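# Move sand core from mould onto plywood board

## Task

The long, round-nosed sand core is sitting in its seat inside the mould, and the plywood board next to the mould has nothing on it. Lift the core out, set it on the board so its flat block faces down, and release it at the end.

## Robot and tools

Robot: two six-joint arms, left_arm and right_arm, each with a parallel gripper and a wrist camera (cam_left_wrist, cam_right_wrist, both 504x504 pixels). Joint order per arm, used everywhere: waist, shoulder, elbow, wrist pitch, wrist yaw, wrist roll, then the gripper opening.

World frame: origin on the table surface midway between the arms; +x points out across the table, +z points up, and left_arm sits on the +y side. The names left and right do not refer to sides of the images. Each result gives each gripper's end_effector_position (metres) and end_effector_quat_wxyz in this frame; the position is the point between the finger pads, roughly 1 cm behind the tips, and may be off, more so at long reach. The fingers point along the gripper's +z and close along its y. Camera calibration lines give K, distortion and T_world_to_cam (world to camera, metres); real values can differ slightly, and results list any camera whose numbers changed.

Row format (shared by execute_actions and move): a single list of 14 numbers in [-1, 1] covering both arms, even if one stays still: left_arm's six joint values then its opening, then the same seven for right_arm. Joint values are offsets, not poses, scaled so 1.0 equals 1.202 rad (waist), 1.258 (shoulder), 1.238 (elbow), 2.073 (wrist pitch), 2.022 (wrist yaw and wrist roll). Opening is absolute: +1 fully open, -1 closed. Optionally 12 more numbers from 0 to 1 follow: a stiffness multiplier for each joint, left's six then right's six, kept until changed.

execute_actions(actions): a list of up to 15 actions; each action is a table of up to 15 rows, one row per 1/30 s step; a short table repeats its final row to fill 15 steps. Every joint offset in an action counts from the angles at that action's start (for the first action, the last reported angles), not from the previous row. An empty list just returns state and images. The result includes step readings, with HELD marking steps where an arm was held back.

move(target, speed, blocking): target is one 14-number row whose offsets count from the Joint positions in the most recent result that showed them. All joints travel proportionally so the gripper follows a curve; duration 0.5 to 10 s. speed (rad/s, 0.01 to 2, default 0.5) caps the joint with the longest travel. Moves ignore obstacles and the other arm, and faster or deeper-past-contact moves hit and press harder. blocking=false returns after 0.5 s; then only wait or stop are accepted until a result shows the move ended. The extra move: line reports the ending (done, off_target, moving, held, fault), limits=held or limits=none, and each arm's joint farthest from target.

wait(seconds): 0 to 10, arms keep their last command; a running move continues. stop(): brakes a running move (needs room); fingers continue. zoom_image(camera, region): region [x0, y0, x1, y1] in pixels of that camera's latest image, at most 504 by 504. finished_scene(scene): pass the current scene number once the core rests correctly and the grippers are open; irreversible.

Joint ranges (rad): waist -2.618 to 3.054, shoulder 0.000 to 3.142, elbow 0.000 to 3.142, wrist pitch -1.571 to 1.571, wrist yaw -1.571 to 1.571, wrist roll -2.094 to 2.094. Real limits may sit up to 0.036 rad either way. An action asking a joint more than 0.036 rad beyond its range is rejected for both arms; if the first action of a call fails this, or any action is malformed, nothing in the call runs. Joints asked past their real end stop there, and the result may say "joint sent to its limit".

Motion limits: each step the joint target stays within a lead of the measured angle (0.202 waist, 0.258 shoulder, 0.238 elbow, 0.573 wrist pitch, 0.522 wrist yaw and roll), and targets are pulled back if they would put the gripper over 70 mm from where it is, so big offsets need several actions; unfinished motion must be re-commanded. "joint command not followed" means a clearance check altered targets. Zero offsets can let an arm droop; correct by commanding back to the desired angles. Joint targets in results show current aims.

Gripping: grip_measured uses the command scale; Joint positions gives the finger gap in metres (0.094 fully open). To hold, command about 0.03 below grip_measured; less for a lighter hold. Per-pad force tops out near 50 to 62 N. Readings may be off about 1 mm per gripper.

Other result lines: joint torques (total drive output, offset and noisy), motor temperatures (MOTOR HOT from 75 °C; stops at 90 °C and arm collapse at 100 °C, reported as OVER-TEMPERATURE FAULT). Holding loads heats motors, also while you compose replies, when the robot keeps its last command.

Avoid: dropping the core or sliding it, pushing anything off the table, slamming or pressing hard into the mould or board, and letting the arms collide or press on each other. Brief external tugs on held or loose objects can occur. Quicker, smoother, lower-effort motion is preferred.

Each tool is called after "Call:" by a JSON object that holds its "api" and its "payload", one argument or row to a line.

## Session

Call:
{"api": "execute_actions", "payload": {
  "actions": []
}}

Scene clock: 0.00 s.
left_arm: end_effector_position=(+0.1694, +0.1732, +0.3859) grip_measured=+1.000 end_effector_quat_wxyz=(+0.249, -0.283, +0.750, -0.543) | right_arm: end_effector_position=(+0.3041, +0.0957, +0.2450) grip_measured=+1.000 end_effector_quat_wxyz=(-0.568, +0.739, -0.316, +0.175)
Joint names: [waist, shoulder, elbow, wrist pitch, wrist yaw, wrist roll]
Joint positions: left_arm=[-1.084  0.66   1.197 -0.834 -0.209 -1.565  0.094] | right_arm=[ 0.566  1.476  0.981  0.197 -0.106 -1.499  0.094]
Joint velocities: left_arm=[-0.012  0.002  0.007  0.037  0.007  0.022  0.   ] | right_arm=[-0.007 -0.007 -0.012  0.022 -0.022 -0.081  0.   ]
Joint torques (N m, as the arm reports them, + toward a larger angle): no reading
Motor temperatures (°C, as the motors report them): left_arm=[28 28 27 27 29 27] | right_arm=[27 28 27 31 26 27]
Joint targets: left_arm=[-1.084 0.655 1.200 -0.851 -0.211 -1.561] | right_arm=[0.566 1.472 0.986 0.184 -0.109 -1.492]
Joint stiffness scale: left_arm=[1. 1. 1. 1. 1. 1.] | right_arm=[1. 1. 1. 1. 1. 1.]
camera_calibration (this result's frames):
cam_left_wrist: T_world_to_cam=[[0.189837, -0.253895, 0.948419, -0.344697], [-0.882909, -0.46668, 0.0517932, 0.24417], [0.429458, -0.8472, -0.312759, 0.298514], [0, 0, 0, 1]] pos_world=[0.152817, 0.279334, 0.407634]
cam_right_wrist: T_world_to_cam=[[0.164408, 0.28057, 0.945648, -0.301287], [0.34915, -0.913179, 0.210234, -0.0288561], [0.922531, 0.295609, -0.248095, -0.121342], [0, 0, 0, 1]] pos_world=[0.171551, 0.0940511, 0.260874]

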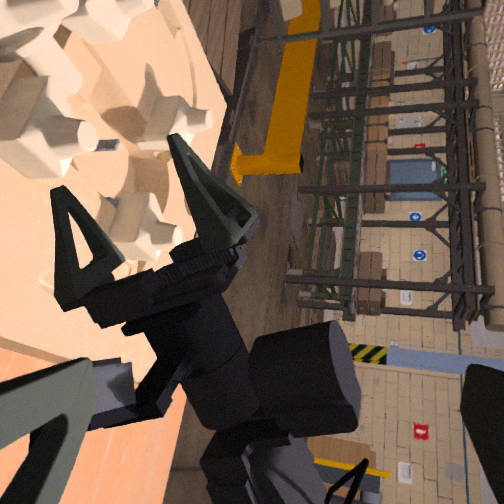

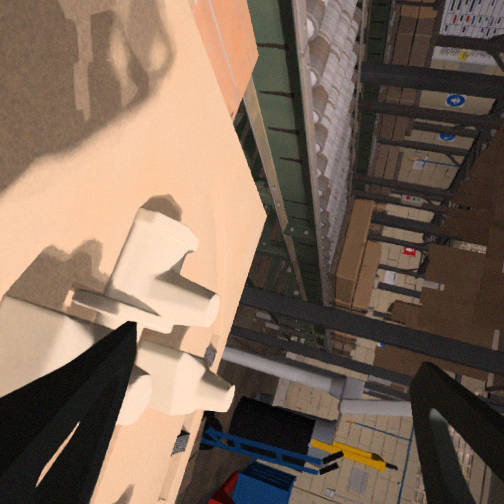

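Call:
{"api": "move", "payload": {
  "target": [0.7,0.45,0.3,-0.17,0.103,0.79,1,-0.3,-0.55,0.28,-0.54,0.05,0.74,1],
  "speed": 1.2
}}

Scene clock: 3.20 s.
left_arm: end_effector_position=(+0.3198, +0.2920, +0.3196) grip_measured=+1.000 end_effector_quat_wxyz=(+0.362, +0.089, +0.927, -0.023) | right_arm: end_effector_position=(+0.2011, -0.1440, +0.3854) grip_measured=+1.000 end_effector_quat_wxyz=(+0.546, -0.176, +0.811, +0.113)
Joint names: [waist, shoulder, elbow, wrist pitch, wrist yaw, wrist roll]
Joint positions: left_arm=[-0.255  1.216  1.547 -1.159 -0.007  0.024  0.094] | right_arm=[ 0.214  0.798  1.307 -0.896 -0.011 -0.014  0.094]
Joint velocities: left_arm=[ 0.002 -0.017 -0.012 -0.095 -0.007  0.066  0.   ] | right_arm=[-0.007  0.007 -0.002 -0.095  0.037 -0.037  0.   ]
Joint torques (N m, as the arm reports them, + toward a larger angle): left_arm=[ 1.12 -2.34  8.04  1.    0.1   0.03] | right_arm=[-0.61 -0.06  7.3   1.66  0.04  0.11]
Motor temperatures (°C, as the motors report them): left_arm=[28 28 28 27 29 27] | right_arm=[27 28 28 32 26 27]
Joint targets: left_arm=[-0.243 1.226 1.569 -1.186 -0.001 0.033] | right_arm=[0.205 0.784 1.328 -0.923 -0.005 -0.003]
Joint stiffness scale: left_arm=[1. 1. 1. 1. 1. 1.] | right_arm=[1. 1. 1. 1. 1. 1.]
move: off_target (left_arm, right_arm); limits=none; left_arm: farthest joint: the wrist pitch, 0.027 radians from its target (0.353 radians at the start); right_arm: farthest joint: the wrist pitch, 0.026 radians from its target (1.119 radians at the start)
camera_calibration (this result's frames):
cam_left_wrist: T_world_to_cam=[[-0.14628, -0.988864, -0.0274038, 0.353772], [-0.894432, 0.144043, -0.42337, 0.413111], [0.422602, -0.0374195, -0.905542, 0.269035], [0, 0, 0, 1]] pos_world=[0.307555, 0.300393, 0.428216]
cam_right_wrist: T_world_to_cam=[[0.483088, -0.863402, 0.145476, -0.270356], [-0.659861, -0.468221, -0.587668, 0.333284], [0.575508, 0.187901, -0.795917, 0.344826], [0, 0, 0, 1]] pos_world=[0.152076, -0.142169, 0.509644]

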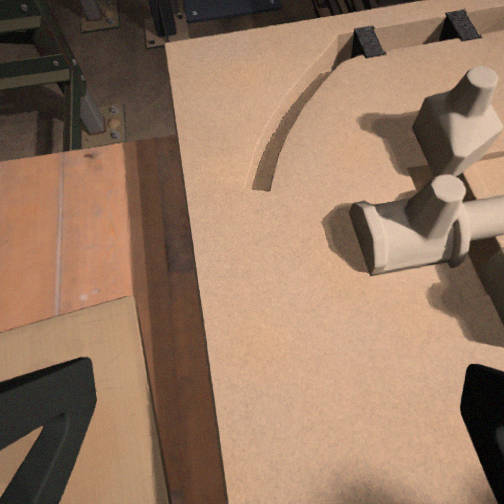

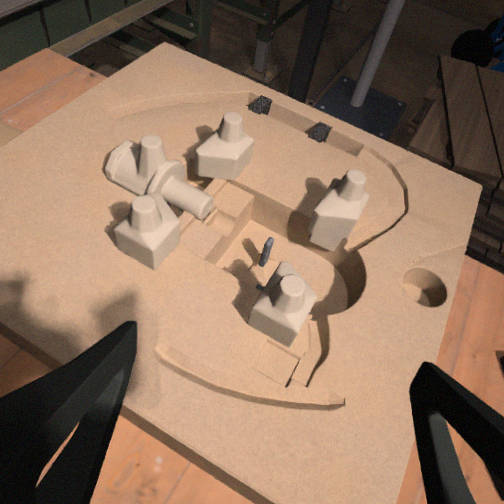

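Call:
{"api": "move", "payload": {
  "target": [-0.245,0.7,0.55,-0.04,0,0,0.2,0,0,0.02,0,0,0,1],
  "speed": 1
}}

Scene clock: 6.03 s.
left_arm: end_effector_position=(+0.4653, +0.1218, +0.2091) grip_measured=+0.202 end_effector_quat_wxyz=(+0.223, +0.233, +0.946, -0.046) | right_arm: end_effector_position=(+0.2011, -0.1440, +0.3854) grip_measured=+1.000 end_effector_quat_wxyz=(+0.546, -0.176, +0.811, +0.113)
Joint names: [waist, shoulder, elbow, wrist pitch, wrist yaw, wrist roll]
Joint positions: left_arm=[-0.545  2.101  2.208 -1.218 -0.007  0.025  0.056] | right_arm=[ 0.214  0.798  1.307 -0.896 -0.011 -0.014  0.094]
Joint velocities: left_arm=[-0.002  0.002 -0.002 -0.022  0.081 -0.081  0.001] | right_arm=[ 0.002 -0.002 -0.017 -0.007  0.037 -0.081  0.   ]
Joint torques (N m, as the arm reports them, + toward a larger angle): left_arm=[ -0.34 -13.66   8.21   0.61   0.03  -0.03] | right_arm=[ 0.05  1.29  7.58  1.97 -0.02  0.  ]
Motor temperatures (°C, as the motors report them): left_arm=[28 28 29 27 29 27] | right_arm=[27 28 28 32 26 27]
Joint targets: left_arm=[-0.550 2.096 2.228 -1.242 -0.007 0.024] | right_arm=[0.214 0.798 1.332 -0.896 -0.011 -0.014]
Joint stiffness scale: left_arm=[1. 1. 1. 1. 1. 1.] | right_arm=[1. 1. 1. 1. 1. 1.]
move: off_target (left_arm, right_arm); limits=none; left_arm: farthest joint: the wrist pitch, 0.024 radians from its target (0.083 radians at the start); right_arm: farthest joint: the elbow, 0.025 radians from its target (0.025 radians at the start)
camera_calibration (this result's frames):
cam_left_wrist: T_world_to_cam=[[-0.430892, -0.90177, -0.0338056, 0.326895], [-0.889572, 0.430762, -0.152007, 0.426975], [0.151638, -0.0354262, -0.987801, 0.244157], [0, 0, 0, 1]] pos_world=[0.483658, 0.11951, 0.317132]
cam_right_wrist: T_world_to_cam=[[0.482881, -0.863635, 0.14478, -0.27008], [-0.660164, -0.467651, -0.587781, 0.333471], [0.575335, 0.188249, -0.79596, 0.344928], [0, 0, 0, 1]] pos_world=[0.152112, -0.142235, 0.509659]

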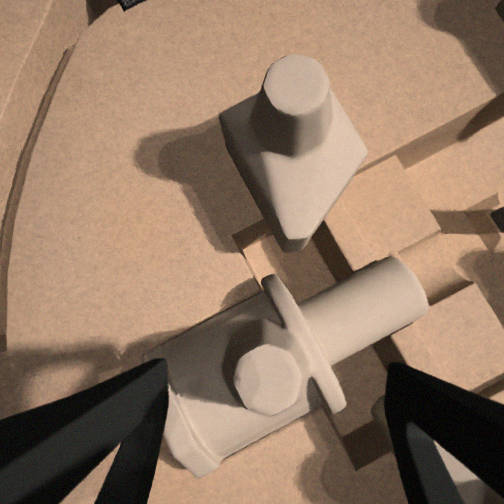

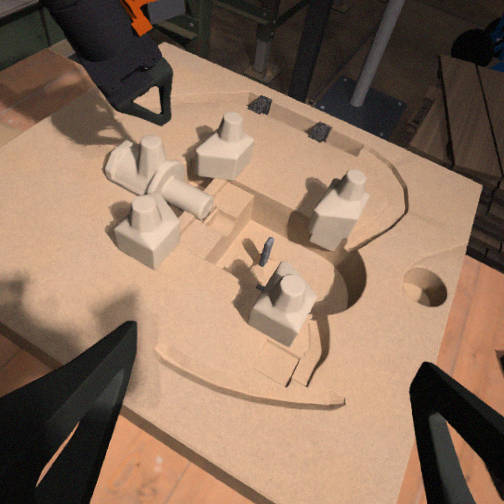

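Call:
{"api": "move", "payload": {
  "target": [0.013,-0.082,-0.345,0.163,0,0,0.2,0,0,0.02,0,0,0,1]
}}

Call:
{"api": "move", "payload": {
  "target": [0,-0.022,0,0,0,0,-0.5,0,0,0.02,0,0,0,1]
}}

Scene clock: 8.57 s.
left_arm: end_effector_position=(+0.4613, +0.1238, +0.1347) grip_measured=+0.202 end_effector_quat_wxyz=(+0.220, +0.233, +0.946, -0.045) | right_arm: end_effector_position=(+0.2011, -0.1440, +0.3854) grip_measured=+1.000 end_effector_quat_wxyz=(+0.546, -0.176, +0.811, +0.113)
Joint names: [waist, shoulder, elbow, wrist pitch, wrist yaw, wrist roll]
Joint positions: left_arm=[-0.545  2.024  1.793 -0.887 -0.007  0.025  0.056] | right_arm=[ 0.214  0.798  1.307 -0.896 -0.011 -0.014  0.094]
Joint velocities: left_arm=[-0.017 -0.012  0.007  0.037  0.022 -0.007 -0.   ] | right_arm=[ 0.002  0.002 -0.007  0.007  0.037 -0.022  0.   ]
Joint torques (N m, as the arm reports them, + toward a larger angle): left_arm=[  1.29 -15.08   6.23   0.89   0.04  -0.01] | right_arm=[ 0.04  1.28  7.6   1.97 -0.02  0.01]
Motor temperatures (°C, as the motors report them): left_arm=[28 29 29 27 29 27] | right_arm=[27 28 29 33 26 27]
Joint targets: left_arm=[-0.530 1.998 1.781 -0.881 -0.007 0.025] | right_arm=[0.214 0.798 1.332 -0.896 -0.011 -0.014]
Joint stiffness scale: left_arm=[1. 1. 1. 1. 1. 1.] | right_arm=[1. 1. 1. 1. 1. 1.]
move: off_target (left_arm, right_arm); limits=none; left_arm: farthest joint: the shoulder, 0.026 radians from its target (0.104 radians at the start); right_arm: farthest joint: the elbow, 0.025 radians from its target (0.025 radians at the start)
camera_calibration (this result's frames):
cam_left_wrist: T_world_to_cam=[[-0.431077, -0.901678, -0.0338912, 0.324527], [-0.890387, 0.431166, -0.145972, 0.410811], [0.146232, -0.032749, -0.988708, 0.173583], [0, 0, 0, 1]] pos_world=[0.480294, 0.121176, 0.242589]
cam_right_wrist: T_world_to_cam=[[0.482881, -0.863635, 0.14478, -0.27008], [-0.660164, -0.467651, -0.587781, 0.333471], [0.575335, 0.188249, -0.79596, 0.344928], [0, 0, 0, 1]] pos_world=[0.152112, -0.142235, 0.509659]

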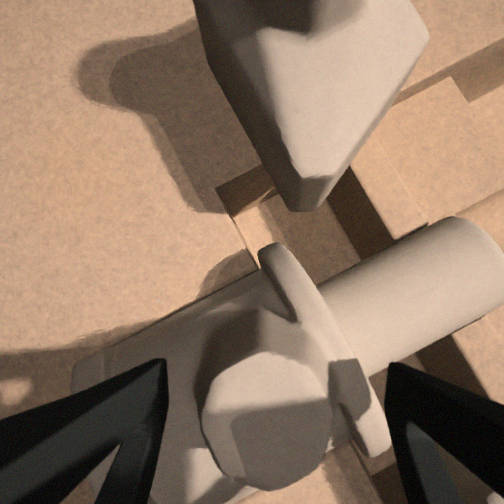

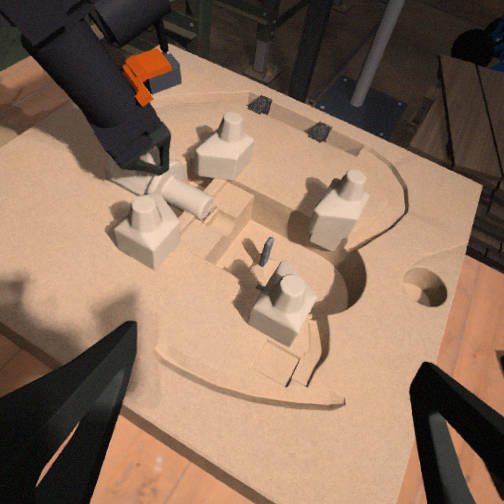

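Scene clock: 9.27 s.
left_arm: end_effector_position=(+0.4621, +0.1248, +0.1348) grip_measured=-0.261 end_effector_quat_wxyz=(+0.221, +0.232, +0.946, -0.042) | right_arm: end_effector_position=(+0.2011, -0.1440, +0.3854) grip_measured=+1.000 end_effector_quat_wxyz=(+0.546, -0.176, +0.811, +0.113)
Joint names: [waist, shoulder, elbow, wrist pitch, wrist yaw, wrist roll]
Joint positions: left_arm=[-0.545  2.024  1.793 -0.886 -0.013  0.025  0.035] | right_arm=[ 0.214  0.798  1.307 -0.896 -0.011 -0.014  0.094]
Joint velocities: left_arm=[-0.017 -0.012 -0.012 -0.037 -0.066 -0.051  0.   ] | right_arm=[ 0.002 -0.012 -0.022  0.007 -0.066 -0.037  0.   ]
Joint torques (N m, as the arm reports them, + toward a larger angle): left_arm=[  0.02 -15.18   7.14   0.82   0.08  -0.06] | right_arm=[ 0.04  1.31  7.57  1.96 -0.02  0.  ]
Motor temperatures (°C, as the motors report them): left_arm=[28 30 29 27 29 27] | right_arm=[27 28 29 33 26 27]
Joint targets: left_arm=[-0.545 1.996 1.793 -0.887 -0.007 0.025] | right_arm=[0.214 0.798 1.332 -0.896 -0.011 -0.014]
Joint stiffness scale: left_arm=[1. 1. 1. 1. 1. 1.] | right_arm=[1. 1. 1. 1. 1. 1.]
move: off_target (left_arm, right_arm); limits=none; left_arm: farthest joint: the shoulder, 0.028 radians from its target (0.028 radians at the start); right_arm: farthest joint: the elbow, 0.025 radians from its target (0.025 radians at the start)
camera_calibration (this result's frames):
cam_left_wrist: T_world_to_cam=[[-0.428196, -0.902828, -0.0393572, 0.325353], [-0.891193, 0.429092, -0.147157, 0.41188], [0.149746, -0.0279373, -0.98833, 0.171359], [0, 0, 0, 1]] pos_world=[0.480719, 0.121791, 0.242776]
cam_right_wrist: T_world_to_cam=[[0.482881, -0.863635, 0.14478, -0.27008], [-0.660164, -0.467651, -0.587781, 0.333471], [0.575335, 0.188249, -0.79596, 0.344928], [0, 0, 0, 1]] pos_world=[0.152112, -0.142235, 0.509659]

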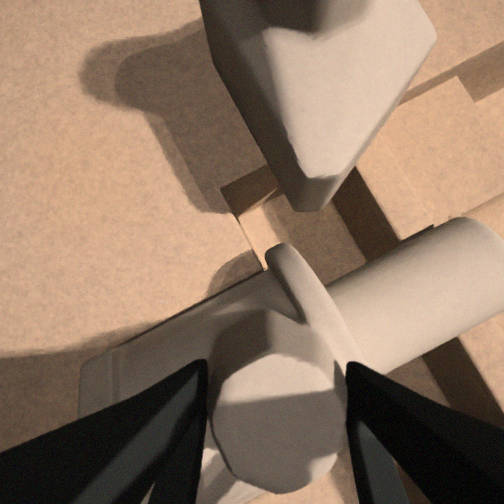

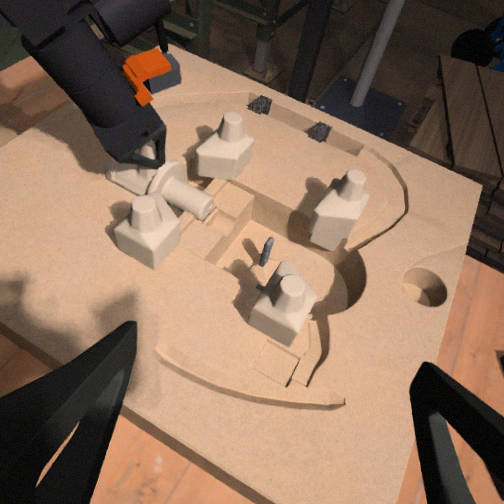

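Call:
{"api": "move", "payload": {
  "target": [0.005,0.02,0.335,-0.125,0,0,-0.5,0,0,0.02,0,0,0,1],
  "speed": 0.2
}}

Call:
{"api": "move", "payload": {
  "target": [0.77,-0.52,-0.55,0.07,0,0,-0.5,0.4,0.3,0.2,0,0,0,1]
}}

Scene clock: 13.47 s.
left_arm: end_effector_position=(+0.4618, +0.1253, +0.2064) grip_measured=-0.261 end_effector_quat_wxyz=(+0.222, +0.232, +0.946, -0.041) | right_arm: end_effector_position=(+0.2011, -0.1440, +0.3854) grip_measured=+1.000 end_effector_quat_wxyz=(+0.546, -0.176, +0.811, +0.113)
Joint names: [waist, shoulder, elbow, wrist pitch, wrist yaw, wrist roll]
Joint positions: left_arm=[-0.545  2.075  2.158 -1.197 -0.015  0.025  0.035] | right_arm=[ 0.214  0.798  1.307 -0.896 -0.011 -0.014  0.094]
Joint velocities: left_arm=[-0.012 -0.017 -0.002 -0.095  0.022 -0.037  0.001] | right_arm=[ 0.007 -0.002  0.002  0.007 -0.066 -0.007  0.   ]
Joint torques (N m, as the arm reports them, + toward a larger angle): left_arm=[  0.61 -15.19  10.53   1.33   0.04  -0.02] | right_arm=[ 0.03  1.27  7.59  1.97 -0.02  0.  ]
Motor temperatures (°C, as the motors report them): left_arm=[28 31 30 28 29 27] | right_arm=[27 28 29 34 26 27]
Joint targets: left_arm=[-0.539 2.049 2.207 -1.145 -0.014 0.025] | right_arm=[0.214 0.798 1.332 -0.896 -0.011 -0.014]
Joint stiffness scale: left_arm=[1. 1. 1. 1. 1. 1.] | right_arm=[1. 1. 1. 1. 1. 1.]
move: off_target (left_arm, right_arm); limits=none; left_arm: farthest joint: the wrist pitch, 0.052 radians from its target (0.259 radians at the start); right_arm: farthest joint: the elbow, 0.025 radians from its target (0.025 radians at the start)
camera_calibration (this result's frames):
cam_left_wrist: T_world_to_cam=[[-0.42734, -0.903159, -0.0410367, 0.328514], [-0.891186, 0.428448, -0.149062, 0.422415], [0.152209, -0.0271291, -0.987976, 0.240912], [0, 0, 0, 1]] pos_world=[0.480169, 0.122253, 0.314462]
cam_right_wrist: T_world_to_cam=[[0.482881, -0.863635, 0.14478, -0.27008], [-0.660164, -0.467651, -0.587781, 0.333471], [0.575335, 0.188249, -0.79596, 0.344928], [0, 0, 0, 1]] pos_world=[0.152112, -0.142235, 0.509659]

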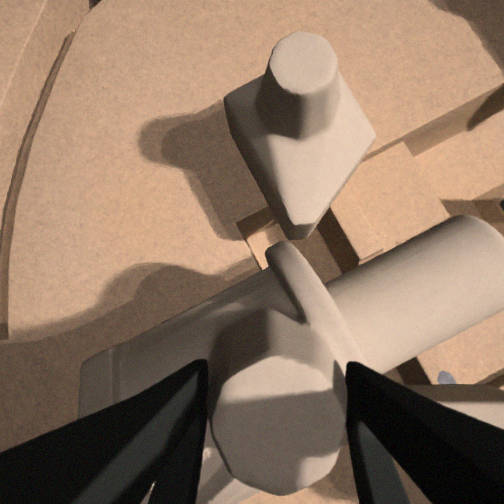

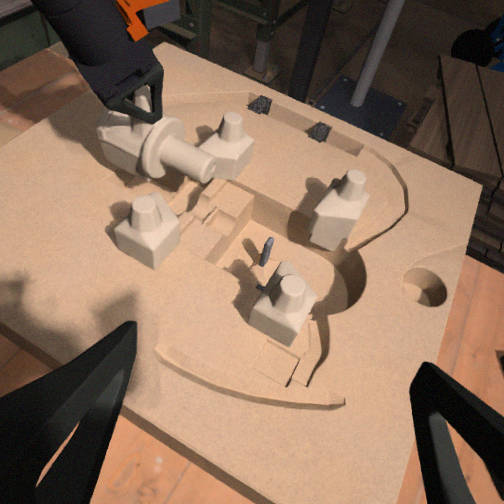

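Scene clock: 15.90 s.
left_arm: end_effector_position=(+0.3211, +0.4991, +0.2137) grip_measured=-0.261 end_effector_quat_wxyz=(+0.207, -0.214, +0.953, +0.061) | right_arm: end_effector_position=(+0.1851, +0.0157, +0.3769) grip_measured=+1.000 end_effector_quat_wxyz=(+0.448, -0.377, +0.783, +0.211)
Joint names: [waist, shoulder, elbow, wrist pitch, wrist yaw, wrist roll]
Joint positions: left_arm=[ 0.377  1.471  1.462 -1.128 -0.019  0.025  0.035] | right_arm=[ 0.687  1.163  1.525 -0.896 -0.01  -0.014  0.094]
Joint velocities: left_arm=[-0.002  0.012  0.002  0.022 -0.037  0.037 -0.   ] | right_arm=[ 0.007 -0.002 -0.017  0.051 -0.051 -0.007  0.   ]
Joint torques (N m, as the arm reports them, + toward a larger angle): left_arm=[  0.42 -10.7    8.02   1.54   0.06  -0.05] | right_arm=[ 0.66 -1.34  8.31  1.85 -0.03  0.  ]
Motor temperatures (°C, as the motors report them): left_arm=[28 32 30 28 29 27] | right_arm=[27 28 29 35 26 27]
Joint targets: left_arm=[0.381 1.421 1.477 -1.052 -0.015 0.024] | right_arm=[0.695 1.176 1.555 -0.896 -0.011 -0.014]
Joint stiffness scale: left_arm=[1. 1. 1. 1. 1. 1.] | right_arm=[1. 1. 1. 1. 1. 1.]
move: off_target (left_arm, right_arm); limits=none; left_arm: farthest joint: the wrist pitch, 0.076 radians from its target (0.145 radians at the start); right_arm: farthest joint: the elbow, 0.030 radians from its target (0.248 radians at the start)
camera_calibration (this result's frames):
cam_left_wrist: T_world_to_cam=[[0.461244, -0.886148, -0.0446738, 0.313196], [-0.882371, -0.452828, -0.127939, 0.570466], [0.0931433, 0.0984299, -0.990775, 0.236582], [0, 0, 0, 1]] pos_world=[0.336867, 0.512574, 0.321377]
cam_right_wrist: T_world_to_cam=[[0.835588, -0.534163, 0.128307, -0.187484], [-0.425061, -0.776609, -0.464975, 0.307586], [0.348017, 0.333989, -0.875977, 0.387222], [0, 0, 0, 1]] pos_world=[0.152642, 0.00939972, 0.506273]

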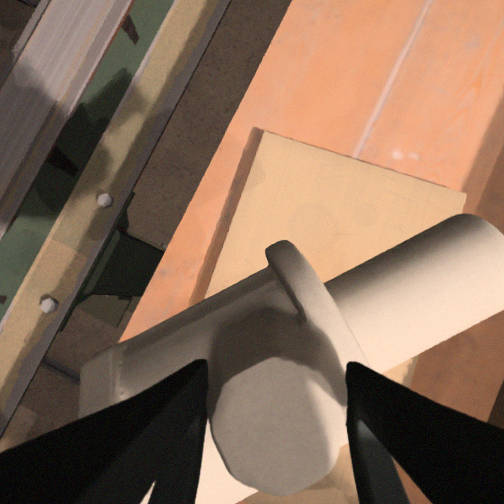

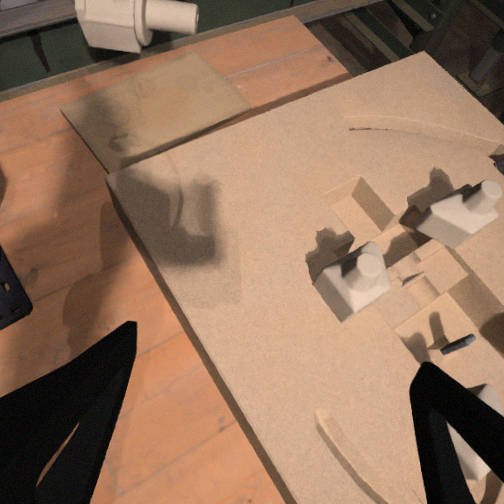

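Call:
{"api": "move", "payload": {
  "target": [-0.035,-0.035,-0.31,0.235,0,0,-0.5,0,0,0.02,0,0,0,1],
  "speed": 0.3
}}

Scene clock: 19.77 s.
left_arm: end_effector_position=(+0.3296, +0.4921, +0.1135) grip_measured=-0.261 end_effector_quat_wxyz=(+0.211, -0.200, +0.955, +0.059) | right_arm: end_effector_position=(+0.1851, +0.0157, +0.3769) grip_measured=+1.000 end_effector_quat_wxyz=(+0.448, -0.377, +0.783, +0.211)
Joint names: [waist, shoulder, elbow, wrist pitch, wrist yaw, wrist roll]
Joint positions: left_arm=[ 0.348  1.471  1.059 -0.719 -0.019  0.025  0.035] | right_arm=[ 0.687  1.163  1.525 -0.896 -0.01  -0.014  0.094]
Joint velocities: left_arm=[-0.002 -0.017  0.002 -0.051  0.037  0.037 -0.001] | right_arm=[-0.007 -0.002 -0.012 -0.095 -0.022 -0.022  0.   ]
Joint torques (N m, as the arm reports them, + toward a larger angle): left_arm=[ -0.95 -10.5    8.44   1.57   0.03  -0.04] | right_arm=[ 0.04 -2.48  8.02  1.85 -0.02  0.  ]
Motor temperatures (°C, as the motors report them): left_arm=[28 32 30 28 29 27] | right_arm=[27 28 30 35 26 27]
Joint targets: left_arm=[0.335 1.427 1.078 -0.641 -0.019 0.025] | right_arm=[0.687 1.163 1.549 -0.896 -0.010 -0.014]
Joint stiffness scale: left_arm=[1. 1. 1. 1. 1. 1.] | right_arm=[1. 1. 1. 1. 1. 1.]
move: off_target (left_arm, right_arm); limits=none; left_arm: farthest joint: the wrist pitch, 0.078 radians from its target (0.487 radians at the start); right_arm: farthest joint: the elbow, 0.025 radians from its target (0.025 radians at the start)
camera_calibration (this result's frames):
cam_left_wrist: T_world_to_cam=[[0.435625, -0.899025, -0.0445577, 0.313328], [-0.894355, -0.426703, -0.134368, 0.553789], [0.101787, 0.0983843, -0.989929, 0.134286], [0, 0, 0, 1]] pos_world=[0.345122, 0.504781, 0.221306]
cam_right_wrist: T_world_to_cam=[[0.835588, -0.534163, 0.128307, -0.187484], [-0.425061, -0.776609, -0.464975, 0.307586], [0.348017, 0.333989, -0.875977, 0.387222], [0, 0, 0, 1]] pos_world=[0.152642, 0.00939972, 0.506273]

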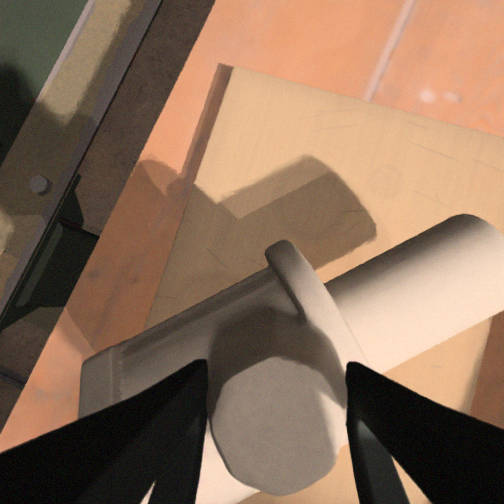

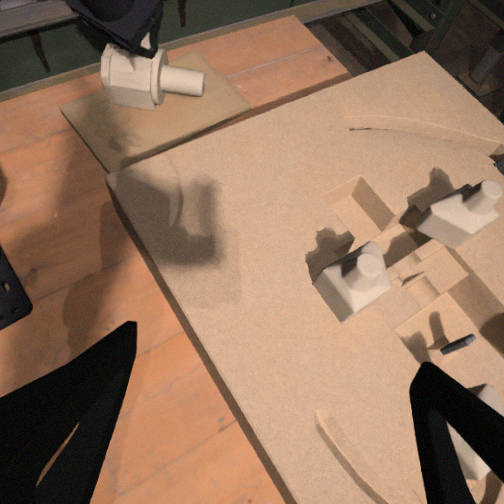

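Call:
{"api": "move", "payload": {
  "target": [-0.08,-0.035,0.015,0.04,-0.075,-0.15,-0.5,0,0,0.02,0,0,0,1],
  "speed": 0.3
}}

Scene clock: 22.67 s.
left_arm: end_effector_position=(+0.3302, +0.4855, +0.1107) grip_measured=-0.261 end_effector_quat_wxyz=(+0.211, -0.312, +0.923, +0.080) | right_arm: end_effector_position=(+0.1851, +0.0157, +0.3769) grip_measured=+1.000 end_effector_quat_wxyz=(+0.448, -0.377, +0.783, +0.211)
Joint names: [waist, shoulder, elbow, wrist pitch, wrist yaw, wrist roll]
Joint positions: left_arm=[ 0.264  1.471  1.044 -0.712 -0.147 -0.27   0.035] | right_arm=[ 0.687  1.163  1.525 -0.896 -0.01  -0.014  0.094]
Joint velocities: left_arm=[-0.002 -0.022 -0.007  0.007 -0.051  0.066  0.001] | right_arm=[ 0.002  0.007  0.002 -0.007 -0.037 -0.022  0.   ]
Joint torques (N m, as the arm reports them, + toward a larger angle): left_arm=[ -0.9  -10.51   9.63   1.52  -0.26  -0.13] | right_arm=[ 0.04 -2.48  8.03  1.85 -0.02  0.  ]
Motor temperatures (°C, as the motors report them): left_arm=[28 32 30 29 29 27] | right_arm=[27 28 30 35 26 27]
Joint targets: left_arm=[0.252 1.427 1.078 -0.636 -0.170 -0.278] | right_arm=[0.687 1.163 1.549 -0.896 -0.010 -0.014]
Joint stiffness scale: left_arm=[1. 1. 1. 1. 1. 1.] | right_arm=[1. 1. 1. 1. 1. 1.]
move: off_target (left_arm, right_arm); limits=none; left_arm: farthest joint: the wrist pitch, 0.076 radians from its target (0.083 radians at the start); right_arm: farthest joint: the elbow, 0.025 radians from its target (0.025 radians at the start)
camera_calibration (this result's frames):
cam_left_wrist: T_world_to_cam=[[0.634886, -0.771896, -0.0331085, 0.178285], [-0.76683, -0.624331, -0.148937, 0.60661], [0.0942929, 0.119946, -0.988292, 0.123912], [0, 0, 0, 1]] pos_world=[0.340292, 0.50148, 0.21871]
cam_right_wrist: T_world_to_cam=[[0.835588, -0.534163, 0.128307, -0.187484], [-0.425061, -0.776609, -0.464975, 0.307586], [0.348017, 0.333989, -0.875977, 0.387222], [0, 0, 0, 1]] pos_world=[0.152642, 0.00939972, 0.506273]

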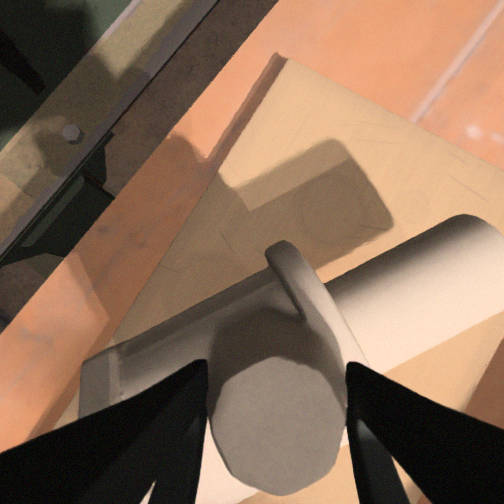

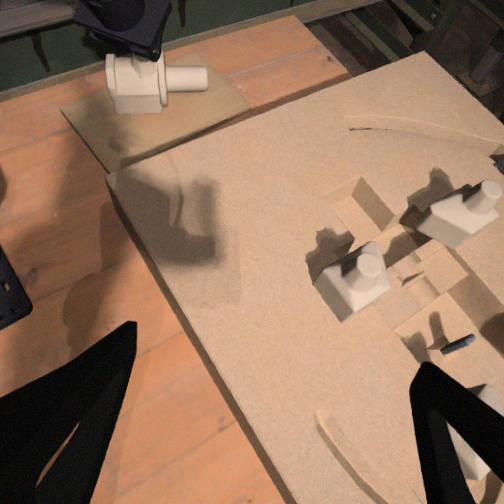

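Call:
{"api": "move", "payload": {
  "target": [-0.02,-0.02,-0.04,0.06,0,0,-0.5,0,0,0.02,0,0,0,1],
  "speed": 0.1
}}

Call:
{"api": "move", "payload": {
  "target": [0,-0.02,0,0,0,0,0.4,0,0,0.02,0,0,0,1]
}}

Call:
{"api": "move", "payload": {
  "target": [0,-0.1,0.3,-0.2,0,0,1,0,0,0.02,0,0,0,1],
  "speed": 1
}}

Scene clock: 25.60 s.
left_arm: end_effector_position=(+0.3271, +0.4837, +0.1033) grip_measured=-0.261 end_effector_quat_wxyz=(+0.211, -0.309, +0.923, +0.085) | right_arm: end_effector_position=(+0.1851, +0.0157, +0.3769) grip_measured=+1.000 end_effector_quat_wxyz=(+0.448, -0.377, +0.783, +0.211)
Joint names: [waist, shoulder, elbow, wrist pitch, wrist yaw, wrist roll]
Joint positions: left_arm=[ 0.255  1.462  1.006 -0.68  -0.16  -0.271  0.035] | right_arm=[ 0.687  1.163  1.525 -0.896 -0.01  -0.014  0.094]
Joint velocities: left_arm=[-0.012  0.007 -0.002  0.022  0.022  0.066 -0.001] | right_arm=[ 0.007  0.002  0.002 -0.081  0.007 -0.037  0.   ]
Joint torques (N m, as the arm reports them, + toward a larger angle): left_arm=[-1.22 -7.98  6.21  1.73  0.09 -0.06] | right_arm=[ 0.04 -2.47  8.01  1.85 -0.02  0.  ]
Motor temperatures (°C, as the motors report them): left_arm=[28 31 30 29 29 27] | right_arm=[27 28 30 36 26 27]
Joint targets: left_arm=[0.240 1.446 0.995 -0.587 -0.147 -0.270] | right_arm=[0.687 1.163 1.549 -0.896 -0.010 -0.014]
Joint stiffness scale: left_arm=[1. 1. 1. 1. 1. 1.] | right_arm=[1. 1. 1. 1. 1. 1.]
move: off_target (left_arm, right_arm); limits=none; left_arm: farthest joint: the wrist pitch, 0.093 radians from its target (0.124 radians at the start); right_arm: farthest joint: the elbow, 0.025 radians from its target (0.025 radians at the start)
camera_calibration (this result's frames):
cam_left_wrist: T_world_to_cam=[[0.6329, -0.773023, -0.0432723, 0.180835], [-0.768783, -0.620843, -0.153382, 0.601458], [0.0917023, 0.130342, -0.987219, 0.112828], [0, 0, 0, 1]] pos_world=[0.337594, 0.498495, 0.211464]
cam_right_wrist: T_world_to_cam=[[0.835588, -0.534163, 0.128307, -0.187484], [-0.425061, -0.776609, -0.464975, 0.307586], [0.348017, 0.333989, -0.875977, 0.387222], [0, 0, 0, 1]] pos_world=[0.152642, 0.00939972, 0.506273]

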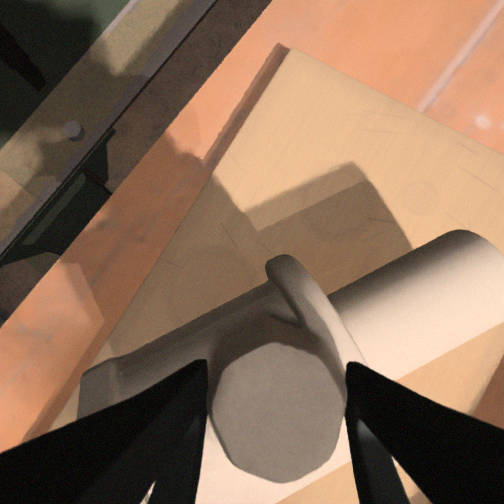

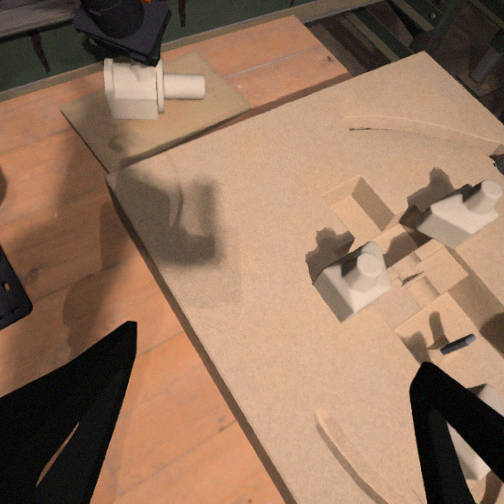

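Scene clock: 26.30 s.
left_arm: end_effector_position=(+0.3269, +0.4837, +0.1032) grip_measured=+0.398 end_effector_quat_wxyz=(+0.211, -0.309, +0.923, +0.086) | right_arm: end_effector_position=(+0.1851, +0.0157, +0.3769) grip_measured=+1.000 end_effector_quat_wxyz=(+0.448, -0.377, +0.783, +0.211)
Joint names: [waist, shoulder, elbow, wrist pitch, wrist yaw, wrist roll]
Joint positions: left_arm=[ 0.255  1.462  1.006 -0.682 -0.16  -0.271  0.066] | right_arm=[ 0.687  1.163  1.525 -0.896 -0.01  -0.014  0.094]
Joint velocities: left_arm=[-0.002 -0.002 -0.007 -0.022  0.037 -0.037 -0.   ] | right_arm=[ 0.017  0.007  0.002  0.022 -0.037 -0.051  0.   ]
Joint torques (N m, as the arm reports them, + toward a larger angle): left_arm=[-0.12 -8.69  6.99  0.8  -0.06 -0.05] | right_arm=[ 0.06 -2.49  8.03  1.85 -0.02  0.01]
Motor temperatures (°C, as the motors report them): left_arm=[28 31 30 29 29 27] | right_arm=[27 28 30 36 26 27]
Joint targets: left_arm=[0.255 1.437 1.006 -0.681 -0.160 -0.271] | right_arm=[0.687 1.163 1.549 -0.896 -0.010 -0.014]
Joint stiffness scale: left_arm=[1. 1. 1. 1. 1. 1.] | right_arm=[1. 1. 1. 1. 1. 1.]
move: off_target (left_arm, right_arm); limits=none; left_arm: farthest joint: the shoulder, 0.026 radians from its target (0.026 radians at the start); right_arm: farthest joint: the elbow, 0.025 radians from its target (0.025 radians at the start)
camera_calibration (this result's frames):
cam_left_wrist: T_world_to_cam=[[0.632972, -0.772924, -0.0439848, 0.180984], [-0.768867, -0.620975, -0.152429, 0.601213], [0.0905023, 0.130301, -0.987335, 0.113173], [0, 0, 0, 1]] pos_world=[0.337453, 0.498479, 0.211342]
cam_right_wrist: T_world_to_cam=[[0.835588, -0.534163, 0.128307, -0.187484], [-0.425061, -0.776609, -0.464975, 0.307586], [0.348017, 0.333989, -0.875977, 0.387222], [0, 0, 0, 1]] pos_world=[0.152642, 0.00939972, 0.506273]

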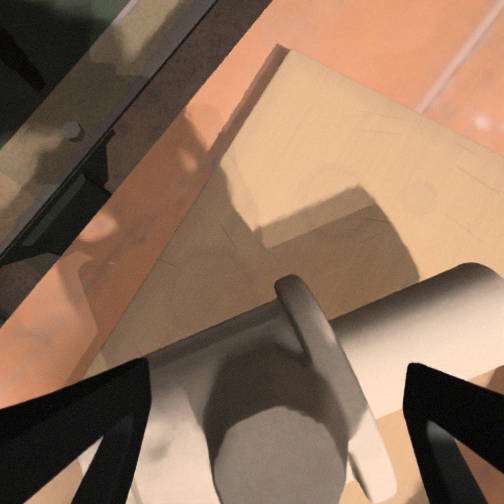

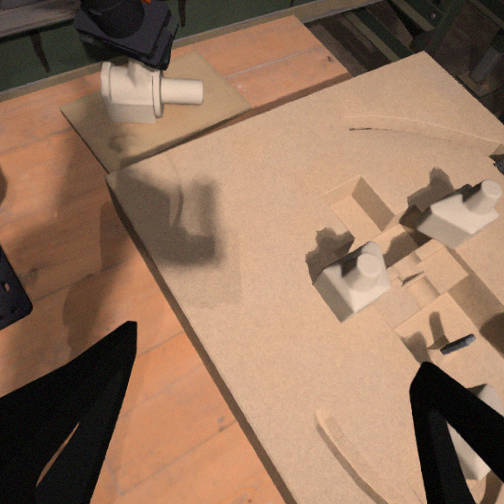

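Scene clock: 27.67 s.
left_arm: end_effector_position=(+0.3138, +0.4791, +0.2299) grip_measured=+1.000 end_effector_quat_wxyz=(+0.257, -0.310, +0.911, +0.086) | right_arm: end_effector_position=(+0.1851, +0.0157, +0.3769) grip_measured=+1.000 end_effector_quat_wxyz=(+0.448, -0.377, +0.783, +0.211)
Joint names: [waist, shoulder, elbow, wrist pitch, wrist yaw, wrist roll]
Joint positions: left_arm=[ 0.255  1.34   1.369 -1.071 -0.16  -0.271  0.094] | right_arm=[ 0.687  1.163  1.525 -0.896 -0.01  -0.014  0.094]
Joint velocities: left_arm=[-0.002  0.012  0.007 -0.051 -0.051  0.081  0.   ] | right_arm=[-0.002 -0.007  0.007 -0.154  0.007 -0.037  0.   ]
Joint torques (N m, as the arm reports them, + toward a larger angle): left_arm=[ 0.09 -5.44  7.46  0.68 -0.05 -0.05] | right_arm=[ 0.04 -2.48  8.02  1.85 -0.02  0.01]
Motor temperatures (°C, as the motors report them): left_arm=[28 31 30 29 29 27] | right_arm=[27 28 30 36 26 27]
Joint targets: left_arm=[0.255 1.336 1.377 -1.096 -0.160 -0.271] | right_arm=[0.687 1.163 1.549 -0.896 -0.010 -0.014]
Joint stiffness scale: left_arm=[1. 1. 1. 1. 1. 1.] | right_arm=[1. 1. 1. 1. 1. 1.]
move: off_target (left_arm, right_arm); limits=none; left_arm: farthest joint: the wrist pitch, 0.026 radians from its target (0.415 radians at the start); right_arm: farthest joint: the elbow, 0.025 radians from its target (0.025 radians at the start)
camera_calibration (this result's frames):
cam_left_wrist: T_world_to_cam=[[0.635479, -0.772035, -0.0113206, 0.182526], [-0.751021, -0.614645, -0.241202, 0.619357], [0.179258, 0.161781, -0.970409, 0.193184], [0, 0, 0, 1]] pos_world=[0.314528, 0.490348, 0.338924]
cam_right_wrist: T_world_to_cam=[[0.835588, -0.534163, 0.128307, -0.187484], [-0.425061, -0.776609, -0.464975, 0.307586], [0.348017, 0.333989, -0.875977, 0.387222], [0, 0, 0, 1]] pos_world=[0.152642, 0.00939972, 0.506273]

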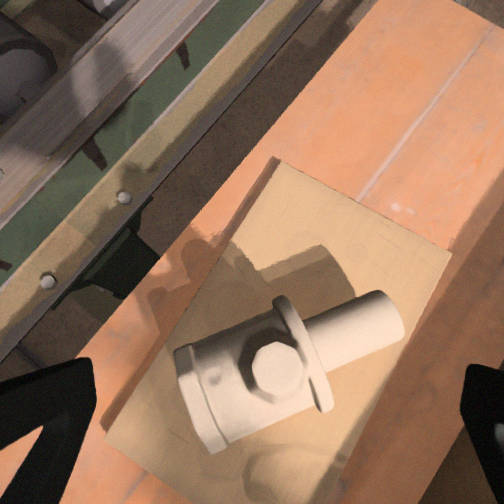

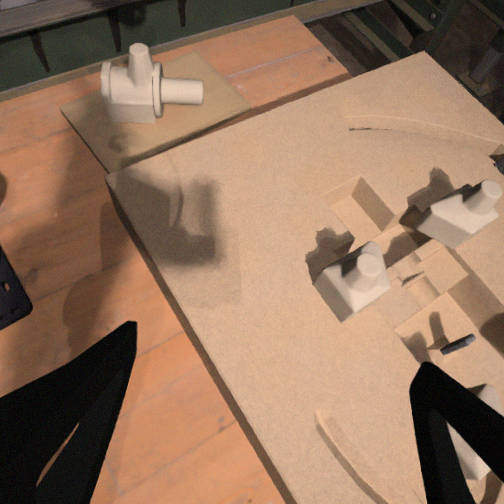

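Call:
{"api": "finished_scene", "payload": {
  "scene": 2
}}

The scene is finished: the task was done.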